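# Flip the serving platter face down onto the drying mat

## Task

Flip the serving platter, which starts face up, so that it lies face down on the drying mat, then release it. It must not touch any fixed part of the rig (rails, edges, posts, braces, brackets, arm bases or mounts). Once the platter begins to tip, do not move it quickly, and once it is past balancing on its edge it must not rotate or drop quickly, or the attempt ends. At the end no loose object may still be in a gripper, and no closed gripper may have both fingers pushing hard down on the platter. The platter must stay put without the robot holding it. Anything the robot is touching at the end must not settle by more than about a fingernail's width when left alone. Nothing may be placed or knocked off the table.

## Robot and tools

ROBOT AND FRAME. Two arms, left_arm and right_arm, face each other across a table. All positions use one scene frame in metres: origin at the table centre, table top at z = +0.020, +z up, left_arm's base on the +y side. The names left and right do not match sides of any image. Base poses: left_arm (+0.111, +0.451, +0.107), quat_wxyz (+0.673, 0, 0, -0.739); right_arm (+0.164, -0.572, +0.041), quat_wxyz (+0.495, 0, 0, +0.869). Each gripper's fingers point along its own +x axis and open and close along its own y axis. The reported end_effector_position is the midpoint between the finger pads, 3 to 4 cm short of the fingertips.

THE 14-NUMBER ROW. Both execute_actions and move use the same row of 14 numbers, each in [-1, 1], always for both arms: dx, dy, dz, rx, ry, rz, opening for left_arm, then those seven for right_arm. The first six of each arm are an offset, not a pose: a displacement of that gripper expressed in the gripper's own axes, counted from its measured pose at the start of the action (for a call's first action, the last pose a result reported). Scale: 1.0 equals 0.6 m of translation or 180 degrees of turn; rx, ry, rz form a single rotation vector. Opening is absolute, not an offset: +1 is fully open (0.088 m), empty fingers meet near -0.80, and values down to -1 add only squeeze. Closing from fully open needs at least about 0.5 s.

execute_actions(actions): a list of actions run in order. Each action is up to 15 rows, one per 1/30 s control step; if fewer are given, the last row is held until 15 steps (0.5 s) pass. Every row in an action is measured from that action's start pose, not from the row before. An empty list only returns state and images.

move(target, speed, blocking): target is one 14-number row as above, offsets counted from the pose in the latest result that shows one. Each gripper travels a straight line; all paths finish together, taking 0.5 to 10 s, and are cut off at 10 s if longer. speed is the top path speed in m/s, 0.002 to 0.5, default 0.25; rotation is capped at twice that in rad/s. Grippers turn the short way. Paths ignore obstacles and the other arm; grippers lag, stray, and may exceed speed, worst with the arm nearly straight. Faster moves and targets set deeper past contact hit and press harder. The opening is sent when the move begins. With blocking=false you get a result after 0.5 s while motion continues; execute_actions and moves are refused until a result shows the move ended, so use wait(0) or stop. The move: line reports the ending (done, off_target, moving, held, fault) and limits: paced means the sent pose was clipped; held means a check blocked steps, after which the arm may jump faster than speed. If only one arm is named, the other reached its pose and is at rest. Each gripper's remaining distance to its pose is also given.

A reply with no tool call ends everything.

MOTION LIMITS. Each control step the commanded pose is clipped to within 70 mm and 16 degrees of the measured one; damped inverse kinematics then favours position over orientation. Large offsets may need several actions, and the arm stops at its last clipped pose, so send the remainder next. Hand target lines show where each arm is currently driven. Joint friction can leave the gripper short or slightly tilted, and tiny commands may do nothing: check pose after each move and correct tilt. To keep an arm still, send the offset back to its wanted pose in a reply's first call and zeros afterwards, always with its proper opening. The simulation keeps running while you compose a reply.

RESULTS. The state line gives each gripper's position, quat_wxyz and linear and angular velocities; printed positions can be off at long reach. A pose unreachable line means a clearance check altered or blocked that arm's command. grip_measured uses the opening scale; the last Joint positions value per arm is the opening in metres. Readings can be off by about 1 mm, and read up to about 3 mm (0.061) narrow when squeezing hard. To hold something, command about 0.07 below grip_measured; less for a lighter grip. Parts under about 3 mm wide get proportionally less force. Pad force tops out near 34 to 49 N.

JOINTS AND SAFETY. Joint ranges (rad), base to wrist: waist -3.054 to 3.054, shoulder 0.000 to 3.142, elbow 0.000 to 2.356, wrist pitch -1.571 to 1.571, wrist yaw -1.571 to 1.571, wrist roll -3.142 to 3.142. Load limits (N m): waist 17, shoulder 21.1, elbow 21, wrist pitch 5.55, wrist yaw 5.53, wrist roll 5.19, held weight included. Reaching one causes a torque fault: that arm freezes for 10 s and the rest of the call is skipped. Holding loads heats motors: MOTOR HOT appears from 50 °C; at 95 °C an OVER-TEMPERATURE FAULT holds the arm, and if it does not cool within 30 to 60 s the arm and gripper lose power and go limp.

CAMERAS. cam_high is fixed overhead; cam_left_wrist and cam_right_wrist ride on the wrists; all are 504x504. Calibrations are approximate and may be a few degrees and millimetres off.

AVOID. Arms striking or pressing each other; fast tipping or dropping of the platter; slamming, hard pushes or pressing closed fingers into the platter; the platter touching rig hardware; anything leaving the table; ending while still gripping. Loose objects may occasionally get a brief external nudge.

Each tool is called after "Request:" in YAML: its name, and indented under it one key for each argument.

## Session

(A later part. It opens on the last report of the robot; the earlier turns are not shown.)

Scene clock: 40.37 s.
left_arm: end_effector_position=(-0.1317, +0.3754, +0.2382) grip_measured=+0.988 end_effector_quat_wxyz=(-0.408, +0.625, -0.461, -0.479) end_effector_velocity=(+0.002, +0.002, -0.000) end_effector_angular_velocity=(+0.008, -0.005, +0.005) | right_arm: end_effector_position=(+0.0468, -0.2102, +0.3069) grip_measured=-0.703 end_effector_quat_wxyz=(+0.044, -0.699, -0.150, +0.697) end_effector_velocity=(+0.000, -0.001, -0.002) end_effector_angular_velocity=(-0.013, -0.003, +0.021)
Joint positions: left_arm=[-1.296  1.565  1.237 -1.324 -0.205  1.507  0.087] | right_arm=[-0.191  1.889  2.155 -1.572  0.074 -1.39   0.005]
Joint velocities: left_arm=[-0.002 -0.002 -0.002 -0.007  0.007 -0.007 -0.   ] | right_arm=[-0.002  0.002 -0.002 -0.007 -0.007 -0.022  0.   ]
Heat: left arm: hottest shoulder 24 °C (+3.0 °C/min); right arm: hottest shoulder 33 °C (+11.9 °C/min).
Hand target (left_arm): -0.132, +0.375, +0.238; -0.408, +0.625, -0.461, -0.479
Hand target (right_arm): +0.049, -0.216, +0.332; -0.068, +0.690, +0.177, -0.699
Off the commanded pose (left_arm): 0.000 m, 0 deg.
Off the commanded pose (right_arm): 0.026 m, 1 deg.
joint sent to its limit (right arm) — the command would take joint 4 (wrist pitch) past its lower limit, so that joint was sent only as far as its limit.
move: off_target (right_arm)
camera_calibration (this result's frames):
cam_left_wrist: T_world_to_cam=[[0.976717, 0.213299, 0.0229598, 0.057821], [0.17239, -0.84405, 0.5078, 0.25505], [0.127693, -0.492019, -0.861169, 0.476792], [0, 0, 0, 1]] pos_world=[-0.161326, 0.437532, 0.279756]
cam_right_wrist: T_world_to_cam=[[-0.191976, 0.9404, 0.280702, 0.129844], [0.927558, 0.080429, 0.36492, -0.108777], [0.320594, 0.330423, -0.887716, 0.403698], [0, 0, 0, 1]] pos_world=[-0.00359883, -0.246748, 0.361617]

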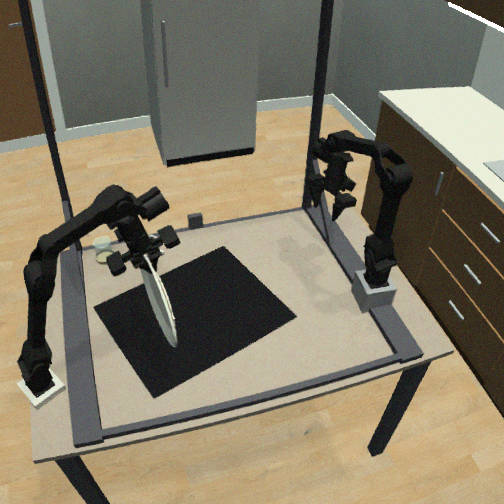

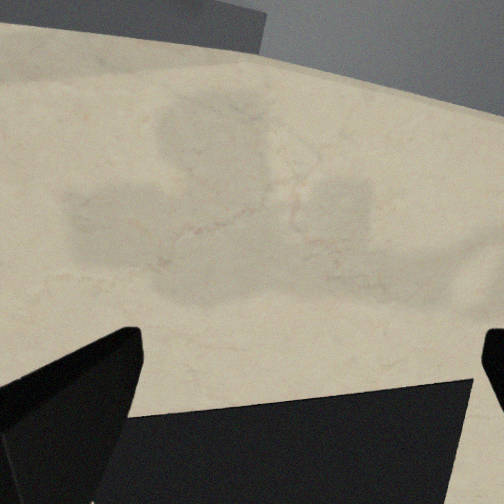

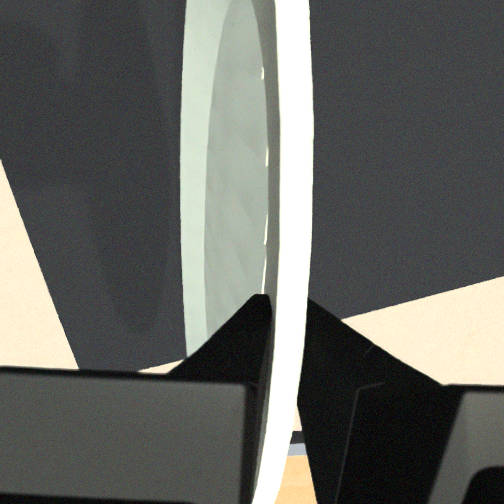

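Request:
move:
  target: [0,0,0,0,0,0,1, 0.138,-0.143,0.023,-0.041,-0.03,-0.135,-1]
  speed: 0.05

Request:
move:
  target: [0,0,0,0,0,0,1, -0.01,0.105,0,0,0,-0.11,-1]
  speed: 0.04

Scene clock: 45.70 s.
left_arm: end_effector_position=(-0.1317, +0.3754, +0.2382) grip_measured=+0.988 end_effector_quat_wxyz=(-0.408, +0.625, -0.461, -0.479) end_effector_velocity=(+0.002, +0.002, -0.000) end_effector_angular_velocity=(+0.009, -0.007, -0.009) | right_arm: end_effector_position=(+0.0170, -0.1136, +0.2487) grip_measured=-0.440 end_effector_quat_wxyz=(+0.131, -0.623, -0.331, +0.697) end_effector_velocity=(+0.003, -0.002, -0.005) end_effector_angular_velocity=(-0.013, -0.015, -0.001)
Joint positions: left_arm=[-1.296  1.565  1.237 -1.324 -0.205  1.507  0.087] | right_arm=[-0.224  1.855  1.7   -0.741  0.001 -1.56   0.017]
Joint velocities: left_arm=[-0.002 -0.002 -0.002 -0.007  0.007  0.007 -0.   ] | right_arm=[-0.002 -0.002 -0.012 -0.007  0.007 -0.007 -0.   ]
Heat: left arm: hottest shoulder 24 °C (+2.6 °C/min); right arm: hottest shoulder 35 °C (+13.1 °C/min).
Hand target (left_arm): -0.132, +0.375, +0.238; -0.408, +0.625, -0.461, -0.479
Hand target (right_arm): +0.019, -0.108, +0.250; -0.138, +0.620, +0.339, -0.694
Off the commanded pose (left_arm): 0.000 m, 0 deg.
Off the commanded pose (right_arm): 0.006 m, 1 deg.
move: done
camera_calibration (this result's frames):
cam_left_wrist: T_world_to_cam=[[0.976717, 0.213299, 0.0229598, 0.057821], [0.17239, -0.84405, 0.5078, 0.25505], [0.127693, -0.492019, -0.861169, 0.476792], [0, 0, 0, 1]] pos_world=[-0.161326, 0.437532, 0.279756]
cam_right_wrist: T_world_to_cam=[[-0.268098, 0.725233, 0.634161, -0.0615048], [0.952413, 0.100428, 0.287792, -0.0466636], [0.145029, 0.681139, -0.717646, 0.330228], [0, 0, 0, 1]] pos_world=[-0.0199389, -0.175639, 0.28942]

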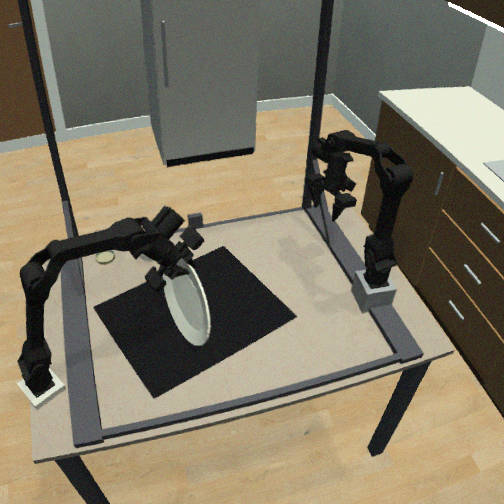

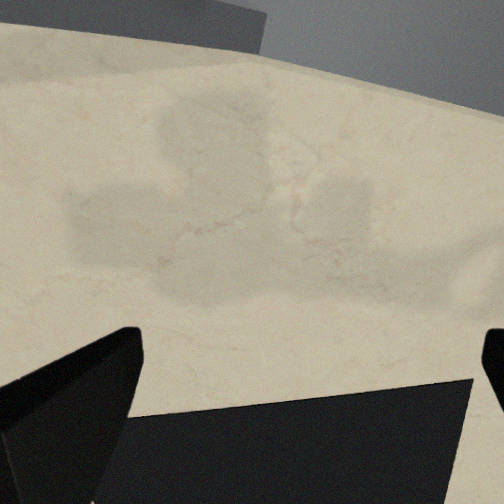

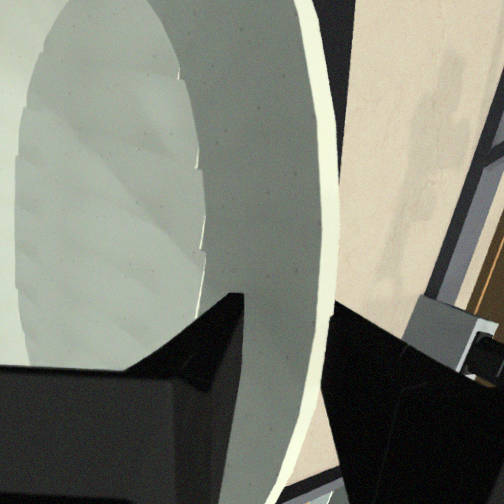

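Scene clock: 50.27 s.
left_arm: end_effector_position=(-0.1317, +0.3754, +0.2382) grip_measured=+0.988 end_effector_quat_wxyz=(-0.408, +0.625, -0.461, -0.479) end_effector_velocity=(+0.005, +0.003, +0.000) end_effector_angular_velocity=(+0.010, -0.019, +0.005) | right_arm: end_effector_position=(+0.0267, -0.1611, +0.2406) grip_measured=-0.384 end_effector_quat_wxyz=(+0.267, -0.537, -0.453, +0.659) end_effector_velocity=(+0.004, -0.004, -0.005) end_effector_angular_velocity=(+0.000, -0.024, +0.001)
Joint positions: left_arm=[-1.296  1.565  1.237 -1.324 -0.205  1.507  0.087] | right_arm=[-0.212  1.482  0.982  0.015  0.    -1.558  0.02 ]
Joint velocities: left_arm=[-0.002 -0.002 -0.002 -0.022  0.007 -0.007  0.   ] | right_arm=[-0.002 -0.012 -0.027  0.007  0.007 -0.022 -0.   ]
Heat: left arm: hottest shoulder 24 °C (+2.4 °C/min); right arm: hottest shoulder 34 °C (+10.7 °C/min).
Hand target (left_arm): -0.132, +0.375, +0.238; -0.408, +0.625, -0.461, -0.479
Hand target (right_arm): +0.033, -0.165, +0.214; +0.250, -0.556, -0.432, +0.664
Off the commanded pose (left_arm): 0.000 m, 0 deg.
Off the commanded pose (right_arm): 0.027 m, 4 deg.
move: off_target (right_arm)
camera_calibration (this result's frames):
cam_left_wrist: T_world_to_cam=[[0.976717, 0.213299, 0.0229598, 0.057821], [0.17239, -0.84405, 0.5078, 0.25505], [0.127693, -0.492019, -0.861169, 0.476792], [0, 0, 0, 1]] pos_world=[-0.161326, 0.437532, 0.279756]
cam_right_wrist: T_world_to_cam=[[-0.173551, 0.422021, 0.889819, -0.13217], [0.982901, 0.0177769, 0.183274, -0.037817], [0.0615274, 0.906412, -0.41789, 0.321714], [0, 0, 0, 1]] pos_world=[-0.00556201, -0.235155, 0.258979]

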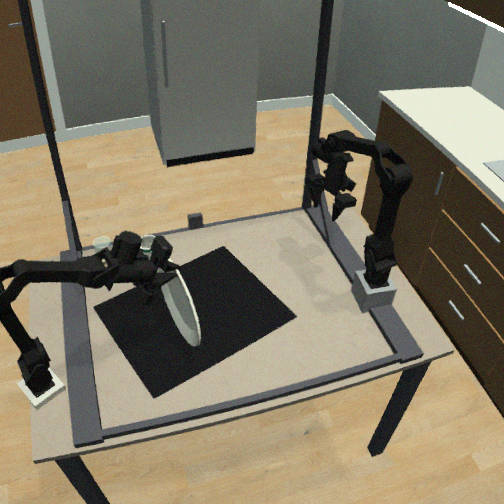

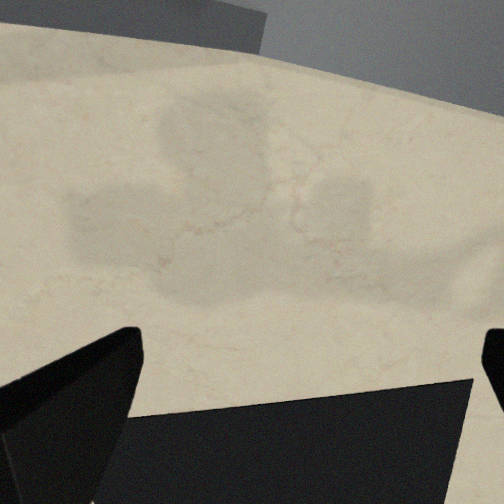

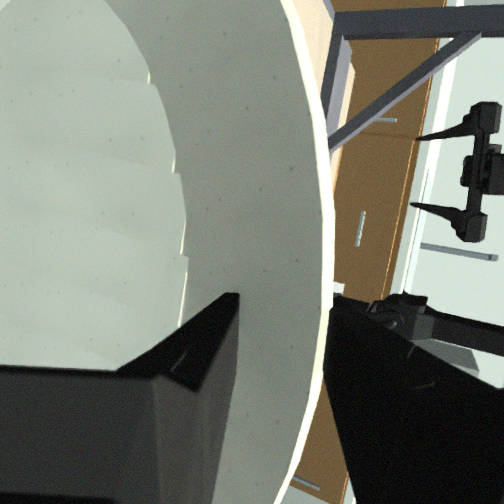

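Request:
move:
  target: [0,0,0,0,0,0,1, -0.14,0.13,0,0,0,0,-1]
  speed: 0.025

Scene clock: 55.57 s.
left_arm: end_effector_position=(-0.1317, +0.3754, +0.2382) grip_measured=+0.988 end_effector_quat_wxyz=(-0.408, +0.625, -0.461, -0.479) end_effector_velocity=(+0.001, +0.002, +0.001) end_effector_angular_velocity=(+0.005, +0.003, +0.020) | right_arm: end_effector_position=(+0.0554, -0.2644, +0.2271) grip_measured=-0.600 end_effector_quat_wxyz=(+0.276, -0.521, -0.469, +0.658) end_effector_velocity=(+0.001, -0.004, -0.002) end_effector_angular_velocity=(+0.003, -0.017, +0.014)
Joint positions: left_arm=[-1.296  1.565  1.237 -1.324 -0.205  1.507  0.087] | right_arm=[-0.198  1.019  0.583 -0.005 -0.008 -1.556  0.01 ]
Joint velocities: left_arm=[-0.002 -0.002  0.002 -0.007  0.007 -0.022  0.   ] | right_arm=[-0.002 -0.017 -0.012 -0.007 -0.007 -0.022 -0.   ]
Heat: left arm: hottest shoulder 24 °C (+2.2 °C/min); right arm: hottest shoulder 33 °C (+8.6 °C/min).
Hand target (left_arm): -0.132, +0.375, +0.238; -0.408, +0.625, -0.461, -0.479
Hand target (right_arm): +0.061, -0.266, +0.210; +0.267, -0.537, -0.453, +0.659
Off the commanded pose (left_arm): 0.000 m, 0 deg.
Off the commanded pose (right_arm): 0.017 m, 3 deg.
move: off_target (right_arm)
camera_calibration (this result's frames):
cam_left_wrist: T_world_to_cam=[[0.976717, 0.213299, 0.0229598, 0.057821], [0.17239, -0.84405, 0.5078, 0.25505], [0.127693, -0.492019, -0.861169, 0.476792], [0, 0, 0, 1]] pos_world=[-0.161326, 0.437532, 0.279756]
cam_right_wrist: T_world_to_cam=[[-0.163862, 0.381915, 0.909555, -0.0871534], [0.985837, 0.0300194, 0.164999, -0.0544625], [0.0357115, 0.92371, -0.381425, 0.405683], [0, 0, 0, 1]] pos_world=[0.0249225, -0.339813, 0.242995]

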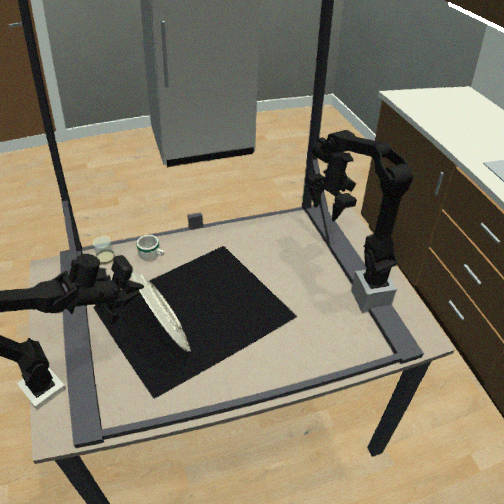

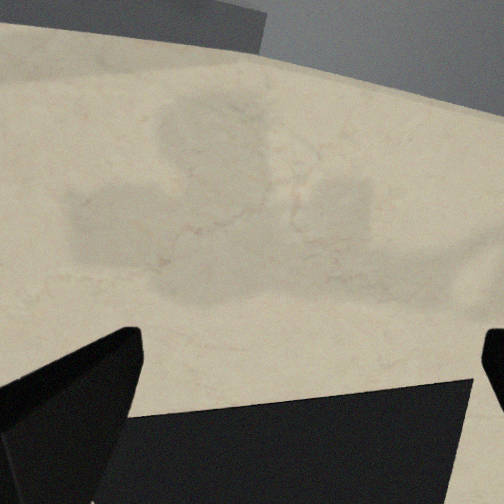

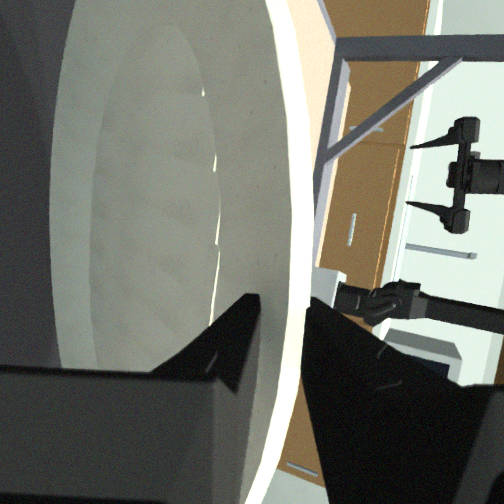

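Request:
move:
  target: [0,0,0,0,0,0,1, -0.03,-0.07,0,0,0,0,-1]
  speed: 0.025

Scene clock: 57.90 s.
left_arm: end_effector_position=(-0.1317, +0.3754, +0.2382) grip_measured=+0.988 end_effector_quat_wxyz=(-0.408, +0.625, -0.461, -0.479) end_effector_velocity=(-0.001, +0.001, +0.000) end_effector_angular_velocity=(-0.011, +0.010, +0.014) | right_arm: end_effector_position=(+0.0581, -0.2718, +0.2348) grip_measured=-0.654 end_effector_quat_wxyz=(+0.241, -0.544, -0.441, +0.672) end_effector_velocity=(+0.002, -0.001, -0.000) end_effector_angular_velocity=(-0.012, -0.002, -0.013)
Joint positions: left_arm=[-1.296  1.565  1.237 -1.324 -0.205  1.507  0.087] | right_arm=[-0.201  1.014  0.692 -0.223 -0.013 -1.556  0.007]
Joint velocities: left_arm=[-0.007 -0.002 -0.002  0.007 -0.007 -0.022 -0.   ] | right_arm=[-0.002 -0.002  0.007 -0.022  0.007  0.007  0.   ]
Heat: left arm: hottest shoulder 24 °C (+2.1 °C/min); right arm: hottest shoulder 32 °C (+7.3 °C/min).
Hand target (left_arm): -0.132, +0.375, +0.238; -0.408, +0.625, -0.461, -0.479
Hand target (right_arm): +0.057, -0.265, +0.272; +0.276, -0.521, -0.469, +0.658
Off the commanded pose (left_arm): 0.000 m, 0 deg.
Off the commanded pose (right_arm): 0.039 m, 6 deg.
move: off_target (right_arm)
camera_calibration (this result's frames):
cam_left_wrist: T_world_to_cam=[[0.976717, 0.213299, 0.0229598, 0.057821], [0.17239, -0.84405, 0.5078, 0.25505], [0.127693, -0.492019, -0.861169, 0.476792], [0, 0, 0, 1]] pos_world=[-0.161326, 0.437532, 0.279756]
cam_right_wrist: T_world_to_cam=[[-0.192939, 0.469484, 0.861603, -0.0542035], [0.980046, 0.0494339, 0.192526, -0.0590355], [0.0477955, 0.881556, -0.469654, 0.423961], [0, 0, 0, 1]] pos_world=[0.0271361, -0.34538, 0.257183]

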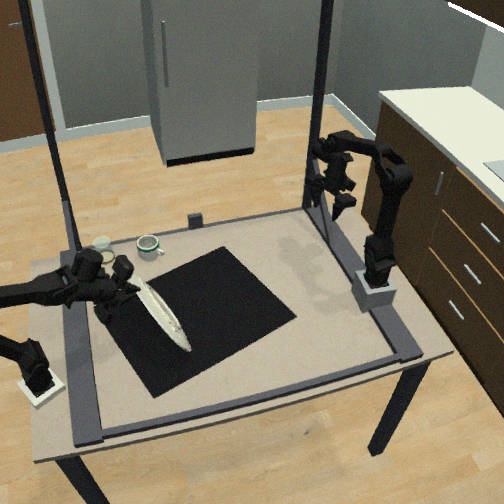

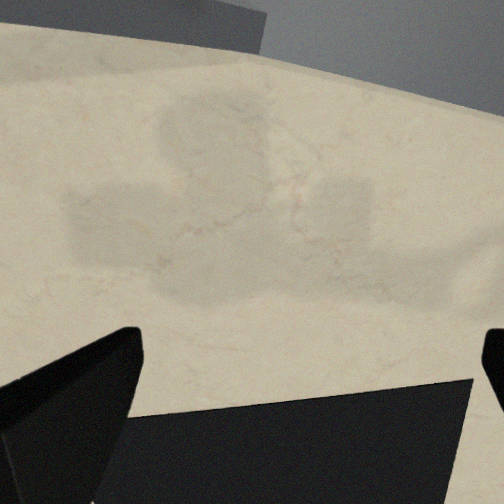

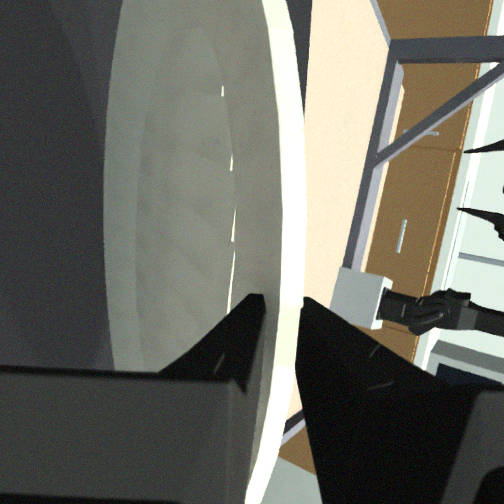

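Request:
move:
  target: [0,0,0,0,0,0,1, -0.055,-0.09,0,0,0,-0.06,-1]
  speed: 0.03

Scene clock: 61.50 s.
left_arm: end_effector_position=(-0.1317, +0.3754, +0.2382) grip_measured=+0.988 end_effector_quat_wxyz=(-0.408, +0.625, -0.461, -0.479) end_effector_velocity=(+0.000, -0.000, -0.001) end_effector_angular_velocity=(-0.008, +0.002, +0.004) | right_arm: end_effector_position=(+0.0606, -0.2776, +0.2503) grip_measured=-0.660 end_effector_quat_wxyz=(+0.258, -0.532, -0.453, +0.667) end_effector_velocity=(+0.004, -0.000, -0.002) end_effector_angular_velocity=(+0.001, -0.024, -0.003)
Joint positions: left_arm=[-1.296  1.565  1.237 -1.324 -0.205  1.507  0.087] | right_arm=[-0.203  0.958  0.693 -0.231 -0.015 -1.554  0.007]
Joint velocities: left_arm=[-0.002 -0.002 -0.007  0.007 -0.007 -0.007 -0.   ] | right_arm=[-0.007 -0.002 -0.002 -0.007  0.007 -0.022 -0.   ]
Heat: left arm: hottest shoulder 24 °C (+2.0 °C/min); right arm: hottest shoulder 32 °C (+7.1 °C/min).
Hand target (left_arm): -0.132, +0.375, +0.238; -0.408, +0.625, -0.461, -0.479
Hand target (right_arm): +0.061, -0.275, +0.297; +0.304, -0.500, -0.490, +0.646
Off the commanded pose (left_arm): 0.000 m, 0 deg.
Off the commanded pose (right_arm): 0.048 m, 8 deg.
move: off_target (right_arm)
camera_calibration (this result's frames):
cam_left_wrist: T_world_to_cam=[[0.976717, 0.213299, 0.0229598, 0.057821], [0.17239, -0.84405, 0.5078, 0.25505], [0.127693, -0.492019, -0.861169, 0.476792], [0, 0, 0, 1]] pos_world=[-0.161326, 0.437532, 0.279756]
cam_right_wrist: T_world_to_cam=[[-0.175708, 0.430024, 0.885554, -0.0823375], [0.983592, 0.0393021, 0.176076, -0.0630366], [0.0409128, 0.901961, -0.429874, 0.432312], [0, 0, 0, 1]] pos_world=[0.0298478, -0.352045, 0.269853]

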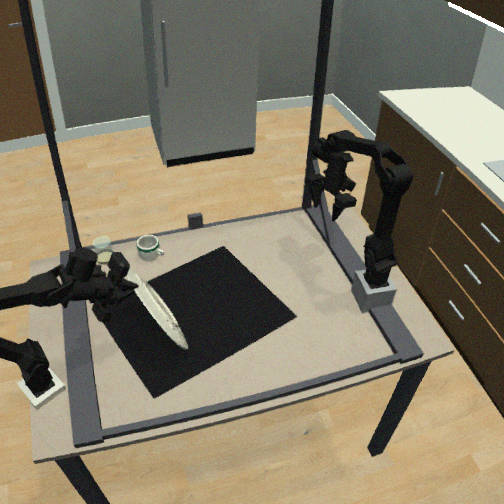

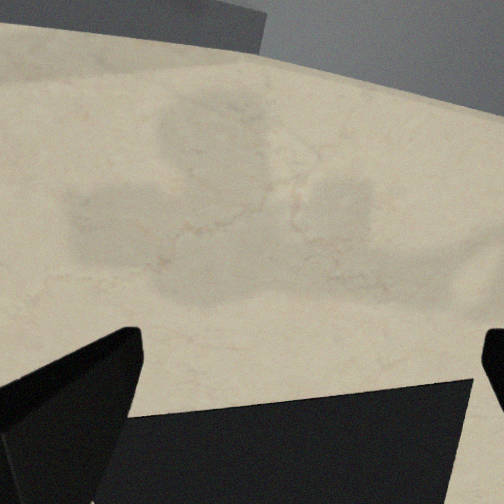

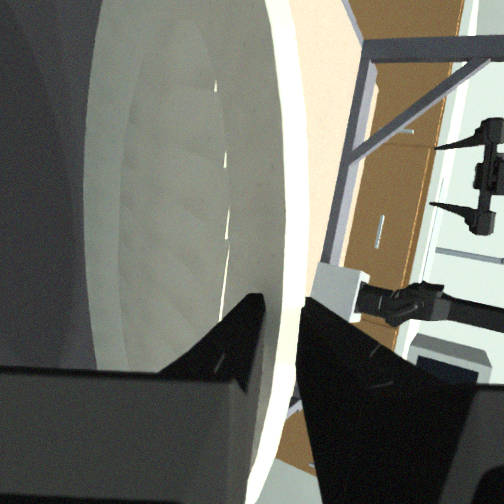

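Request:
move:
  target: [0,0,0,0,0,0,1, 0.04,0.075,0,0,0,-0.05,-1]
  speed: 0.02

Scene clock: 66.00 s.
left_arm: end_effector_position=(-0.1317, +0.3754, +0.2382) grip_measured=+0.988 end_effector_quat_wxyz=(-0.408, +0.625, -0.461, -0.479) end_effector_velocity=(+0.004, +0.001, +0.002) end_effector_angular_velocity=(-0.005, -0.017, -0.001) | right_arm: end_effector_position=(+0.0537, -0.2779, +0.2225) grip_measured=-0.613 end_effector_quat_wxyz=(+0.322, -0.472, -0.515, +0.640) end_effector_velocity=(+0.000, -0.002, -0.005) end_effector_angular_velocity=(-0.010, +0.006, +0.003)
Joint positions: left_arm=[-1.296  1.565  1.237 -1.324 -0.205  1.507  0.087] | right_arm=[-0.185  0.936  0.394  0.266 -0.02  -1.55   0.009]
Joint velocities: left_arm=[-0.007 -0.002  0.002 -0.022 -0.007 -0.007 -0.   ] | right_arm=[-0.002 -0.002 -0.017  0.007 -0.007  0.007  0.   ]
Heat: left arm: hottest shoulder 24 °C (+2.0 °C/min); right arm: hottest shoulder 31 °C (+7.0 °C/min).
Hand target (left_arm): -0.132, +0.375, +0.238; -0.408, +0.625, -0.461, -0.479
Hand target (right_arm): +0.060, -0.279, +0.200; +0.310, -0.495, -0.494, +0.644
Off the commanded pose (left_arm): 0.000 m, 0 deg.
Off the commanded pose (right_arm): 0.024 m, 4 deg.
move: off_target (right_arm)
camera_calibration (this result's frames):
cam_left_wrist: T_world_to_cam=[[0.976717, 0.213299, 0.0229598, 0.057821], [0.17239, -0.84405, 0.5078, 0.25505], [0.127693, -0.492019, -0.861169, 0.476792], [0, 0, 0, 1]] pos_world=[-0.161326, 0.437532, 0.279756]
cam_right_wrist: T_world_to_cam=[[-0.110595, 0.236358, 0.965352, -0.133842], [0.993848, 0.0320348, 0.106016, -0.0383483], [-0.00586701, 0.971138, -0.238446, 0.400117], [0, 0, 0, 1]] pos_world=[0.0256576, -0.355706, 0.228677]

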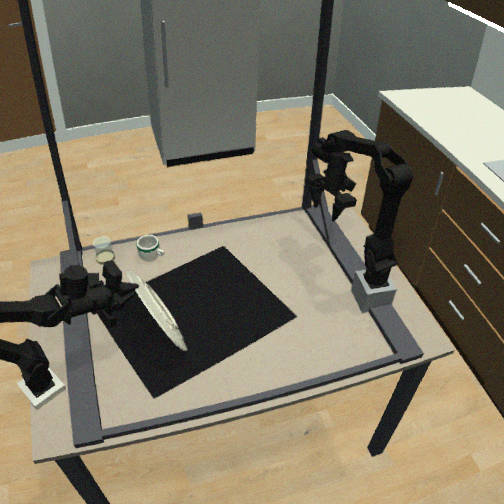

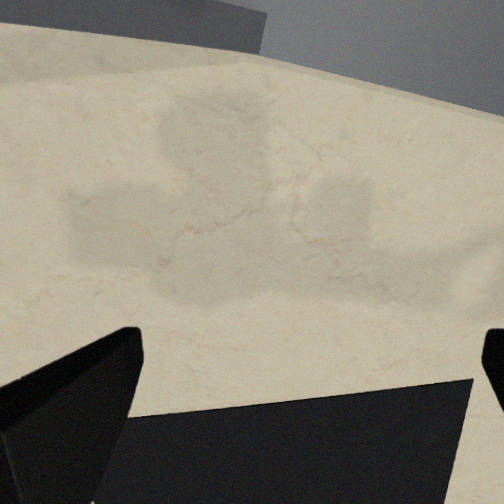

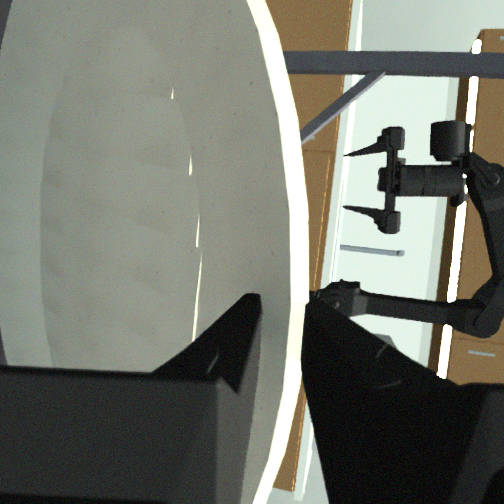

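Request:
move:
  target: [0,0,0,0,0,0,1, 0,-0.01,0,0,0,0.17,-1]
  speed: 0.06

Scene clock: 70.97 s.
left_arm: end_effector_position=(-0.1317, +0.3754, +0.2382) grip_measured=+0.988 end_effector_quat_wxyz=(-0.408, +0.625, -0.461, -0.479) end_effector_velocity=(+0.003, +0.001, -0.001) end_effector_angular_velocity=(-0.006, -0.012, -0.001) | right_arm: end_effector_position=(+0.0499, -0.2799, +0.2340) grip_measured=-0.702 end_effector_quat_wxyz=(+0.145, -0.582, -0.380, +0.704) end_effector_velocity=(-0.002, -0.003, -0.004) end_effector_angular_velocity=(-0.024, -0.009, +0.029)
Joint positions: left_arm=[-1.296  1.565  1.237 -1.324 -0.205  1.507  0.087] | right_arm=[-0.182  1.133  0.914 -0.571 -0.041 -1.563  0.005]
Joint velocities: left_arm=[-0.007 -0.002 -0.007 -0.007 -0.007 -0.007 -0.   ] | right_arm=[-0.002  0.007  0.002 -0.022 -0.022 -0.022 -0.   ]
Heat: left arm: hottest shoulder 24 °C (+2.0 °C/min); right arm: hottest wrist pitch 31 °C (+6.0 °C/min).
Hand target (left_arm): -0.132, +0.375, +0.238; -0.408, +0.625, -0.461, -0.479
Hand target (right_arm): +0.053, -0.277, +0.229; +0.141, -0.591, -0.373, +0.701
Off the commanded pose (left_arm): 0.000 m, 0 deg.
Off the commanded pose (right_arm): 0.008 m, 1 deg.
move: done
camera_calibration (this result's frames):
cam_left_wrist: T_world_to_cam=[[0.976717, 0.213299, 0.0229598, 0.057821], [0.17239, -0.84405, 0.5078, 0.25505], [0.127693, -0.492019, -0.861169, 0.476792], [0, 0, 0, 1]] pos_world=[-0.161326, 0.437532, 0.279756]
cam_right_wrist: T_world_to_cam=[[-0.275449, 0.644089, 0.713636, 0.0363232], [0.959998, 0.145453, 0.239262, -0.0335499], [0.0503061, 0.750994, -0.65839, 0.438588], [0, 0, 0, 1]] pos_world=[0.0201494, -0.347893, 0.270868]

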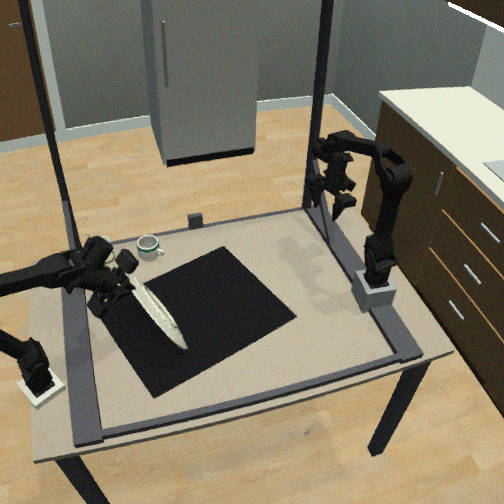

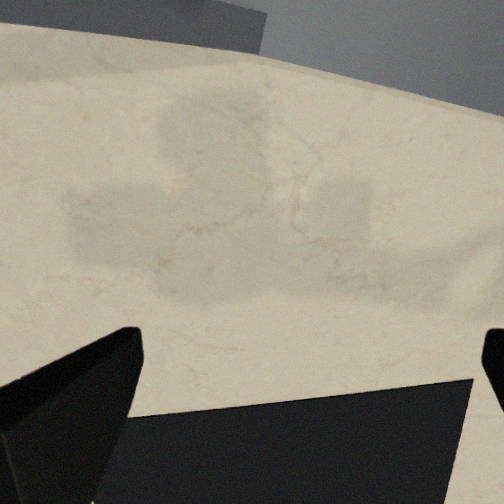

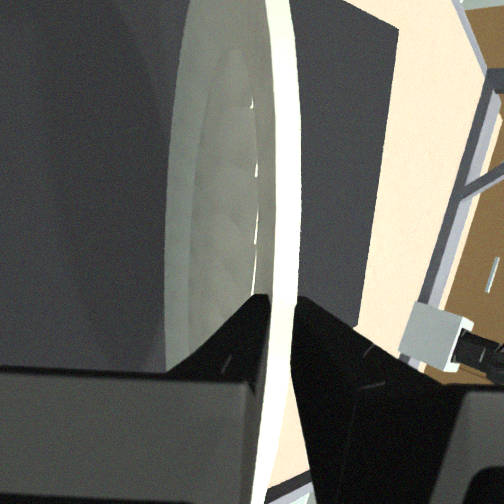

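Request:
move:
  target: [0,0,0,0,0,0,1, 0,0,0,0,0,0,-0.55]

Request:
move:
  target: [0,0,0,0,0,0,1, 0.04,0,0,0,0,0,-0.55]
  speed: 0.02

Request:
move:
  target: [0,0,0,0,0,0,1, 0,0,0,0,0,0,-1]

Scene clock: 71.97 s.
left_arm: end_effector_position=(-0.1317, +0.3754, +0.2382) grip_measured=+0.988 end_effector_quat_wxyz=(-0.408, +0.625, -0.461, -0.479) end_effector_velocity=(-0.001, -0.001, +0.000) end_effector_angular_velocity=(-0.009, +0.007, +0.004) | right_arm: end_effector_position=(+0.0498, -0.2810, +0.2336) grip_measured=-0.554 end_effector_quat_wxyz=(+0.142, -0.582, -0.379, +0.705) end_effector_velocity=(+0.001, -0.002, -0.003) end_effector_angular_velocity=(-0.007, -0.013, +0.018)
Joint positions: left_arm=[-1.296  1.565  1.237 -1.324 -0.205  1.507  0.087] | right_arm=[-0.181  1.132  0.916 -0.579 -0.043 -1.563  0.012]
Joint velocities: left_arm=[-0.002 -0.002 -0.002  0.007 -0.007 -0.007  0.   ] | right_arm=[-0.002 -0.002 -0.007 -0.007 -0.007 -0.022  0.   ]
Heat: left arm: hottest shoulder 24 °C (+2.0 °C/min); right arm: hottest wrist pitch 31 °C (+6.0 °C/min).
Hand target (left_arm): -0.132, +0.375, +0.238; -0.408, +0.625, -0.461, -0.479
Hand target (right_arm): +0.050, -0.280, +0.234; +0.145, -0.582, -0.380, +0.704
Off the commanded pose (left_arm): 0.000 m, 0 deg.
Off the commanded pose (right_arm): 0.001 m, 0 deg.
move: done
camera_calibration (this result's frames):
cam_left_wrist: T_world_to_cam=[[0.976717, 0.213299, 0.0229598, 0.057821], [0.17239, -0.84405, 0.5078, 0.25505], [0.127693, -0.492019, -0.861169, 0.476792], [0, 0, 0, 1]] pos_world=[-0.161326, 0.437532, 0.279756]
cam_right_wrist: T_world_to_cam=[[-0.277215, 0.647409, 0.709939, 0.0392092], [0.959552, 0.148781, 0.239006, -0.0321358], [0.0491092, 0.747479, -0.662467, 0.439213], [0, 0, 0, 1]] pos_world=[0.0201359, -0.348906, 0.270809]

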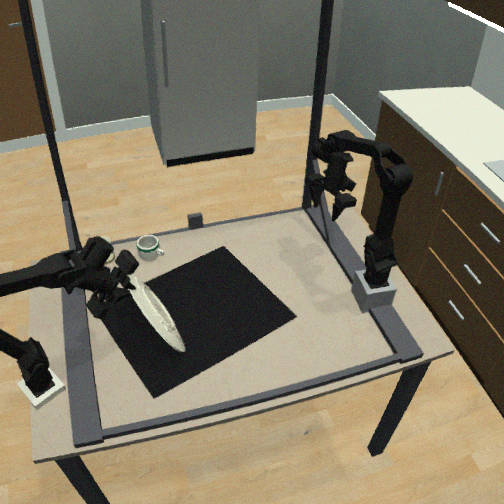

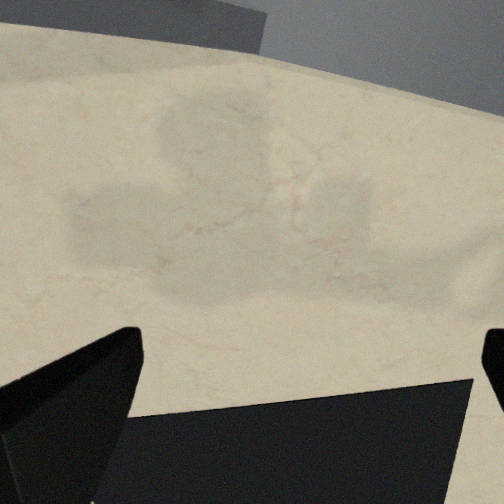

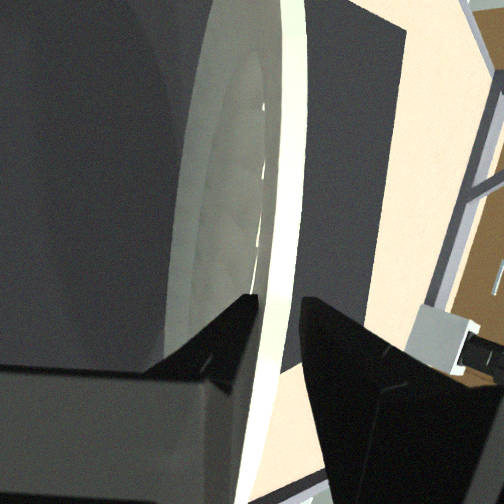

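Scene clock: 73.43 s.
left_arm: end_effector_position=(-0.1317, +0.3754, +0.2382) grip_measured=+0.988 end_effector_quat_wxyz=(-0.408, +0.625, -0.461, -0.479) end_effector_velocity=(+0.004, -0.002, -0.001) end_effector_angular_velocity=(-0.018, -0.022, -0.011) | right_arm: end_effector_position=(+0.0425, -0.2660, +0.2219) grip_measured=-0.553 end_effector_quat_wxyz=(+0.144, -0.579, -0.383, +0.705) end_effector_velocity=(-0.003, +0.001, -0.000) end_effector_angular_velocity=(+0.003, +0.001, +0.013)
Joint positions: left_arm=[-1.296  1.565  1.237 -1.324 -0.205  1.507  0.087] | right_arm=[-0.176  1.195  0.9   -0.49  -0.043 -1.563  0.012]
Joint velocities: left_arm=[-0.002  0.002 -0.007 -0.007 -0.022  0.007  0.   ] | right_arm=[ 0.002  0.007  0.002  0.007 -0.007 -0.007 -0.   ]
Heat: left arm: hottest shoulder 24 °C (+1.0 °C/min); right arm: hottest wrist pitch 31 °C (+6.1 °C/min).
Hand target (left_arm): -0.132, +0.375, +0.238; -0.408, +0.625, -0.461, -0.479
Hand target (right_arm): +0.043, -0.266, +0.217; +0.142, -0.582, -0.379, +0.705
Off the commanded pose (left_arm): 0.000 m, 0 deg.
Off the commanded pose (right_arm): 0.005 m, 1 deg.
move: done
camera_calibration (this result's frames):
cam_left_wrist: T_world_to_cam=[[0.976717, 0.213299, 0.0229598, 0.057821], [0.17239, -0.84405, 0.5078, 0.25505], [0.127693, -0.492019, -0.861169, 0.476792], [0, 0, 0, 1]] pos_world=[-0.161326, 0.437532, 0.279756]
cam_right_wrist: T_world_to_cam=[[-0.27759, 0.639554, 0.716878, 0.0321657], [0.95973, 0.151095, 0.236831, -0.0234843], [0.0431496, 0.753751, -0.655742, 0.42099], [0, 0, 0, 1]] pos_world=[0.0133019, -0.334345, 0.258564]

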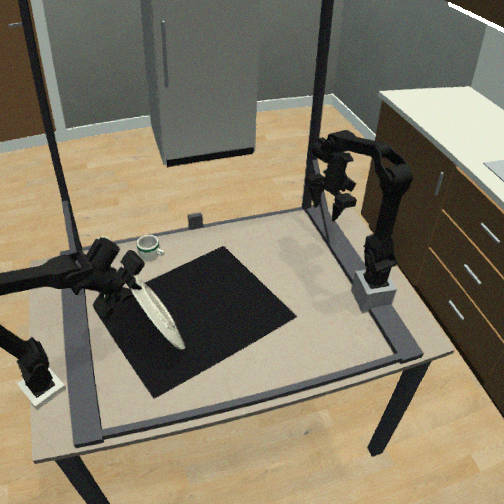

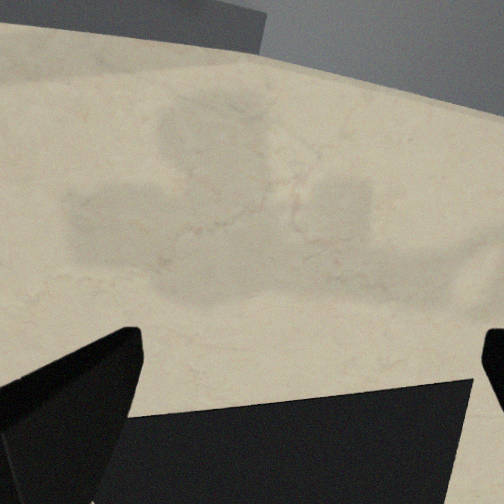

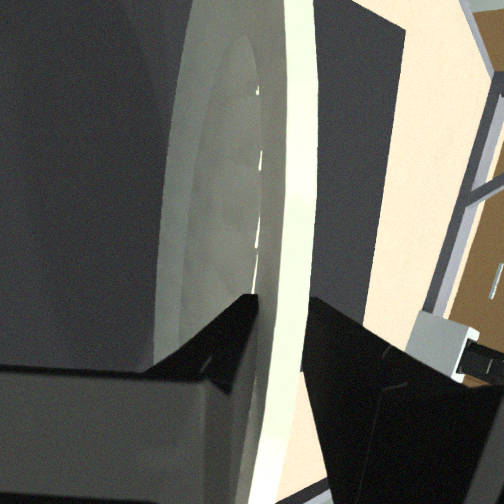

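Scene clock: 73.93 s.
left_arm: end_effector_position=(-0.1317, +0.3754, +0.2382) grip_measured=+0.988 end_effector_quat_wxyz=(-0.408, +0.625, -0.461, -0.479) end_effector_velocity=(+0.002, +0.001, +0.000) end_effector_angular_velocity=(-0.005, -0.010, -0.015) | right_arm: end_effector_position=(+0.0417, -0.2684, +0.2198) grip_measured=-0.711 end_effector_quat_wxyz=(+0.139, -0.579, -0.380, +0.708) end_effector_velocity=(-0.000, -0.004, -0.005) end_effector_angular_velocity=(-0.029, +0.000, +0.002)
Joint positions: left_arm=[-1.296  1.565  1.237 -1.324 -0.205  1.507  0.087] | right_arm=[-0.173  1.195  0.899 -0.501 -0.048 -1.56   0.004]
Joint velocities: left_arm=[-0.007 -0.002 -0.002 -0.007 -0.007  0.007 -0.   ] | right_arm=[ 0.002  0.002 -0.002 -0.022 -0.007  0.007  0.   ]
Heat: left arm: hottest shoulder 24 °C (+1.0 °C/min); right arm: hottest wrist pitch 31 °C (+6.0 °C/min).
Hand target (left_arm): -0.132, +0.375, +0.238; -0.408, +0.625, -0.461, -0.479
Hand target (right_arm): +0.043, -0.266, +0.222; +0.144, -0.579, -0.383, +0.705
Off the commanded pose (left_arm): 0.000 m, 0 deg.
Off the commanded pose (right_arm): 0.003 m, 1 deg.
move: done
camera_calibration (this result's frames):
cam_left_wrist: T_world_to_cam=[[0.976717, 0.213299, 0.0229598, 0.057821], [0.17239, -0.84405, 0.5078, 0.25505], [0.127693, -0.492019, -0.861169, 0.476792], [0, 0, 0, 1]] pos_world=[-0.161326, 0.437532, 0.279756]
cam_right_wrist: T_world_to_cam=[[-0.279475, 0.6481, 0.70842, 0.0392298], [0.959339, 0.158112, 0.233814, -0.0192555], [0.0395252, 0.744961, -0.665936, 0.421464], [0, 0, 0, 1]] pos_world=[0.0127779, -0.336354, 0.257379]

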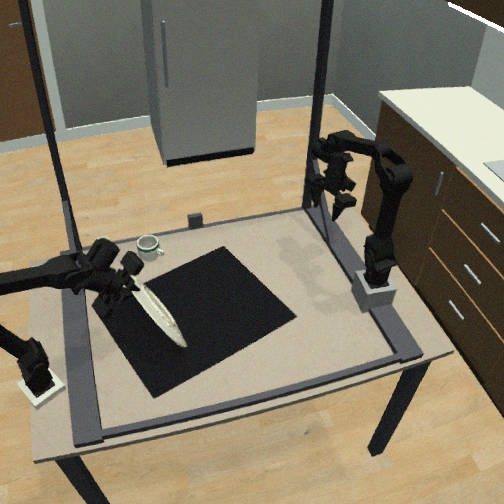

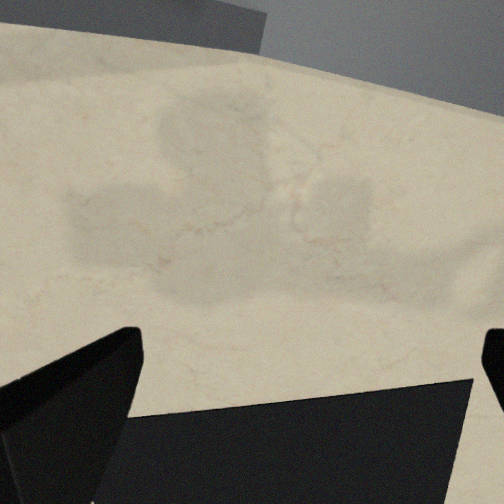

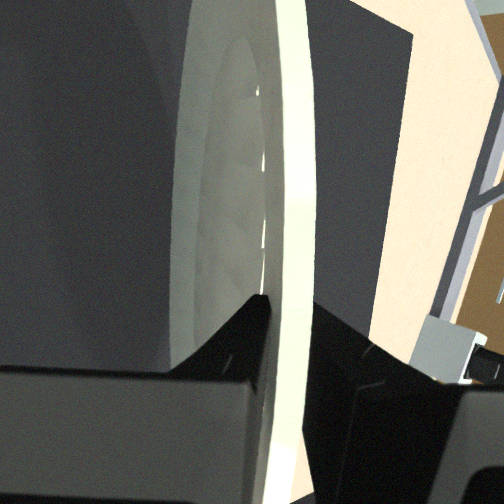

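Request:
move:
  target: [0,0,0,0,0,0,1, -0.075,-0.07,0,0,0,0,-1]
  speed: 0.04

Request:
move:
  target: [0,0,0,0,0,0,1, 0.10,-0.185,0,0,0,-0.05,-1]
  speed: 0.05

Scene clock: 76.03 s.
left_arm: end_effector_position=(-0.1317, +0.3754, +0.2382) grip_measured=+0.988 end_effector_quat_wxyz=(-0.408, +0.625, -0.461, -0.479) end_effector_velocity=(+0.003, -0.001, +0.000) end_effector_angular_velocity=(-0.007, -0.007, +0.009) | right_arm: end_effector_position=(+0.0479, -0.2788, +0.2487) grip_measured=-0.711 end_effector_quat_wxyz=(+0.106, -0.597, -0.346, +0.716) end_effector_velocity=(+0.000, -0.002, -0.009) end_effector_angular_velocity=(-0.039, -0.013, +0.008)
Joint positions: left_arm=[-1.296  1.565  1.237 -1.324 -0.205  1.507  0.087] | right_arm=[-0.183  1.218  1.086 -0.766 -0.055 -1.562  0.004]
Joint velocities: left_arm=[ 0.002 -0.002 -0.002 -0.007 -0.007 -0.007 -0.   ] | right_arm=[-0.002  0.017 -0.002 -0.022 -0.007 -0.007 -0.   ]
Heat: left arm: hottest shoulder 24 °C (+1.0 °C/min); right arm: hottest wrist pitch 31 °C (+5.1 °C/min).
Hand target (left_arm): -0.132, +0.375, +0.238; -0.408, +0.625, -0.461, -0.479
Hand target (right_arm): +0.045, -0.271, +0.281; +0.139, -0.579, -0.380, +0.708
Off the commanded pose (left_arm): 0.000 m, 0 deg.
Off the commanded pose (right_arm): 0.034 m, 6 deg.
move: off_target (right_arm)
camera_calibration (this result's frames):
cam_left_wrist: T_world_to_cam=[[0.976717, 0.213299, 0.0229598, 0.057821], [0.17239, -0.84405, 0.5078, 0.25505], [0.127693, -0.492019, -0.861169, 0.476792], [0, 0, 0, 1]] pos_world=[-0.161326, 0.437532, 0.279756]
cam_right_wrist: T_world_to_cam=[[-0.298349, 0.713576, 0.633875, 0.0648957], [0.952283, 0.17775, 0.248116, -0.0280374], [0.0643781, 0.677653, -0.732558, 0.444843], [0, 0, 0, 1]] pos_world=[0.0174229, -0.342774, 0.291694]

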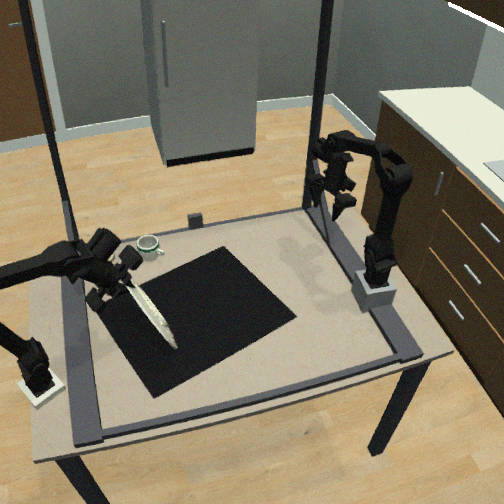

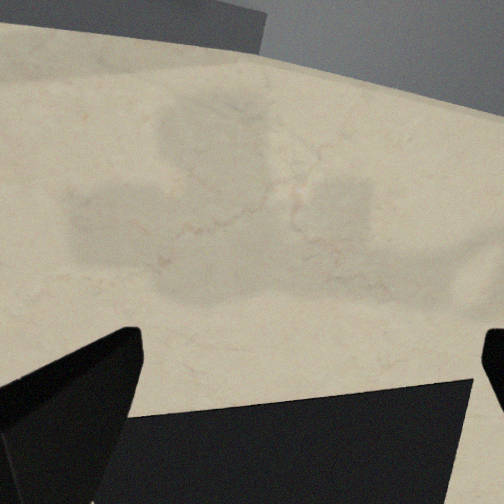

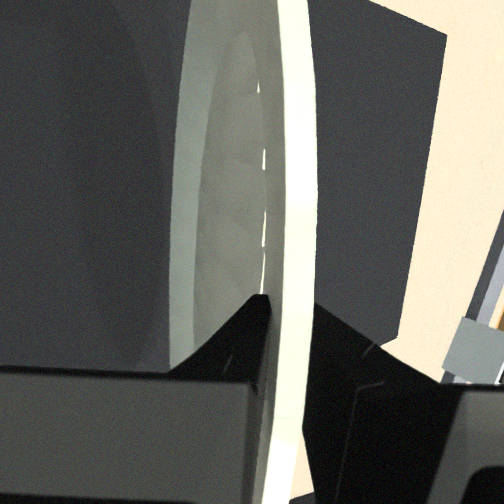

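Scene clock: 78.93 s.
left_arm: end_effector_position=(-0.1317, +0.3754, +0.2382) grip_measured=+0.988 end_effector_quat_wxyz=(-0.408, +0.625, -0.461, -0.479) end_effector_velocity=(+0.002, -0.000, +0.001) end_effector_angular_velocity=(-0.009, +0.000, +0.018) | right_arm: end_effector_position=(+0.0055, -0.1751, +0.2363) grip_measured=-0.711 end_effector_quat_wxyz=(+0.127, -0.585, -0.361, +0.715) end_effector_velocity=(-0.001, +0.002, +0.007) end_effector_angular_velocity=(+0.021, +0.008, +0.008)
Joint positions: left_arm=[-1.296  1.565  1.237 -1.324 -0.205  1.507  0.087] | right_arm=[-0.172  1.609  1.333 -0.565 -0.051 -1.546  0.004]
Joint velocities: left_arm=[-0.002 -0.007 -0.002 -0.007 -0.007 -0.022 -0.   ] | right_arm=[-0.002 -0.007  0.007  0.007 -0.007 -0.007 -0.   ]
Heat: left arm: hottest shoulder 24 °C (+1.0 °C/min); right arm: hottest wrist pitch 32 °C (+6.0 °C/min).
Hand target (left_arm): -0.132, +0.375, +0.238; -0.408, +0.625, -0.461, -0.479
Hand target (right_arm): +0.004, -0.165, +0.272; +0.163, -0.568, -0.392, +0.706
Off the commanded pose (left_arm): 0.000 m, 0 deg.
Off the commanded pose (right_arm): 0.037 m, 6 deg.
move: off_target (right_arm)
camera_calibration (this result's frames):
cam_left_wrist: T_world_to_cam=[[0.976717, 0.213299, 0.0229598, 0.057821], [0.17239, -0.84405, 0.5078, 0.25505], [0.127693, -0.492019, -0.861169, 0.476792], [0, 0, 0, 1]] pos_world=[-0.161326, 0.437532, 0.279756]
cam_right_wrist: T_world_to_cam=[[-0.277581, 0.682587, 0.676036, -0.0293888], [0.959502, 0.161811, 0.230594, -0.00180044], [0.0480105, 0.712666, -0.699859, 0.366725], [0, 0, 0, 1]] pos_world=[-0.0240369, -0.241, 0.276938]

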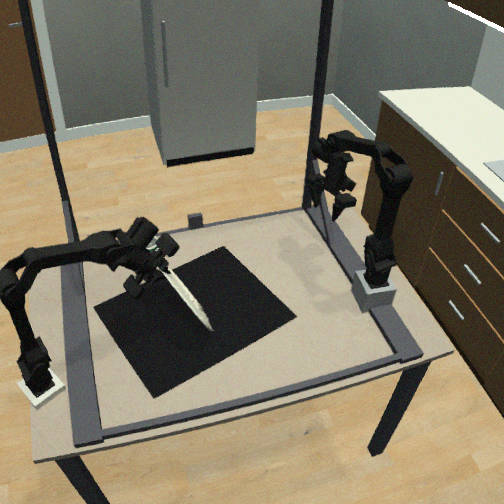

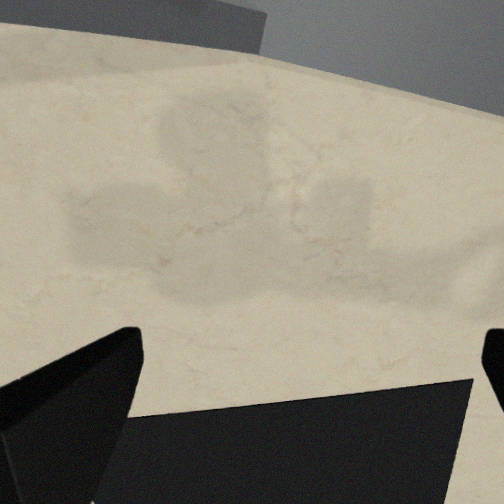

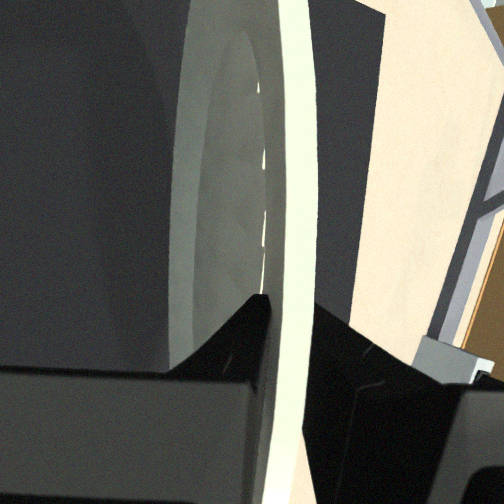

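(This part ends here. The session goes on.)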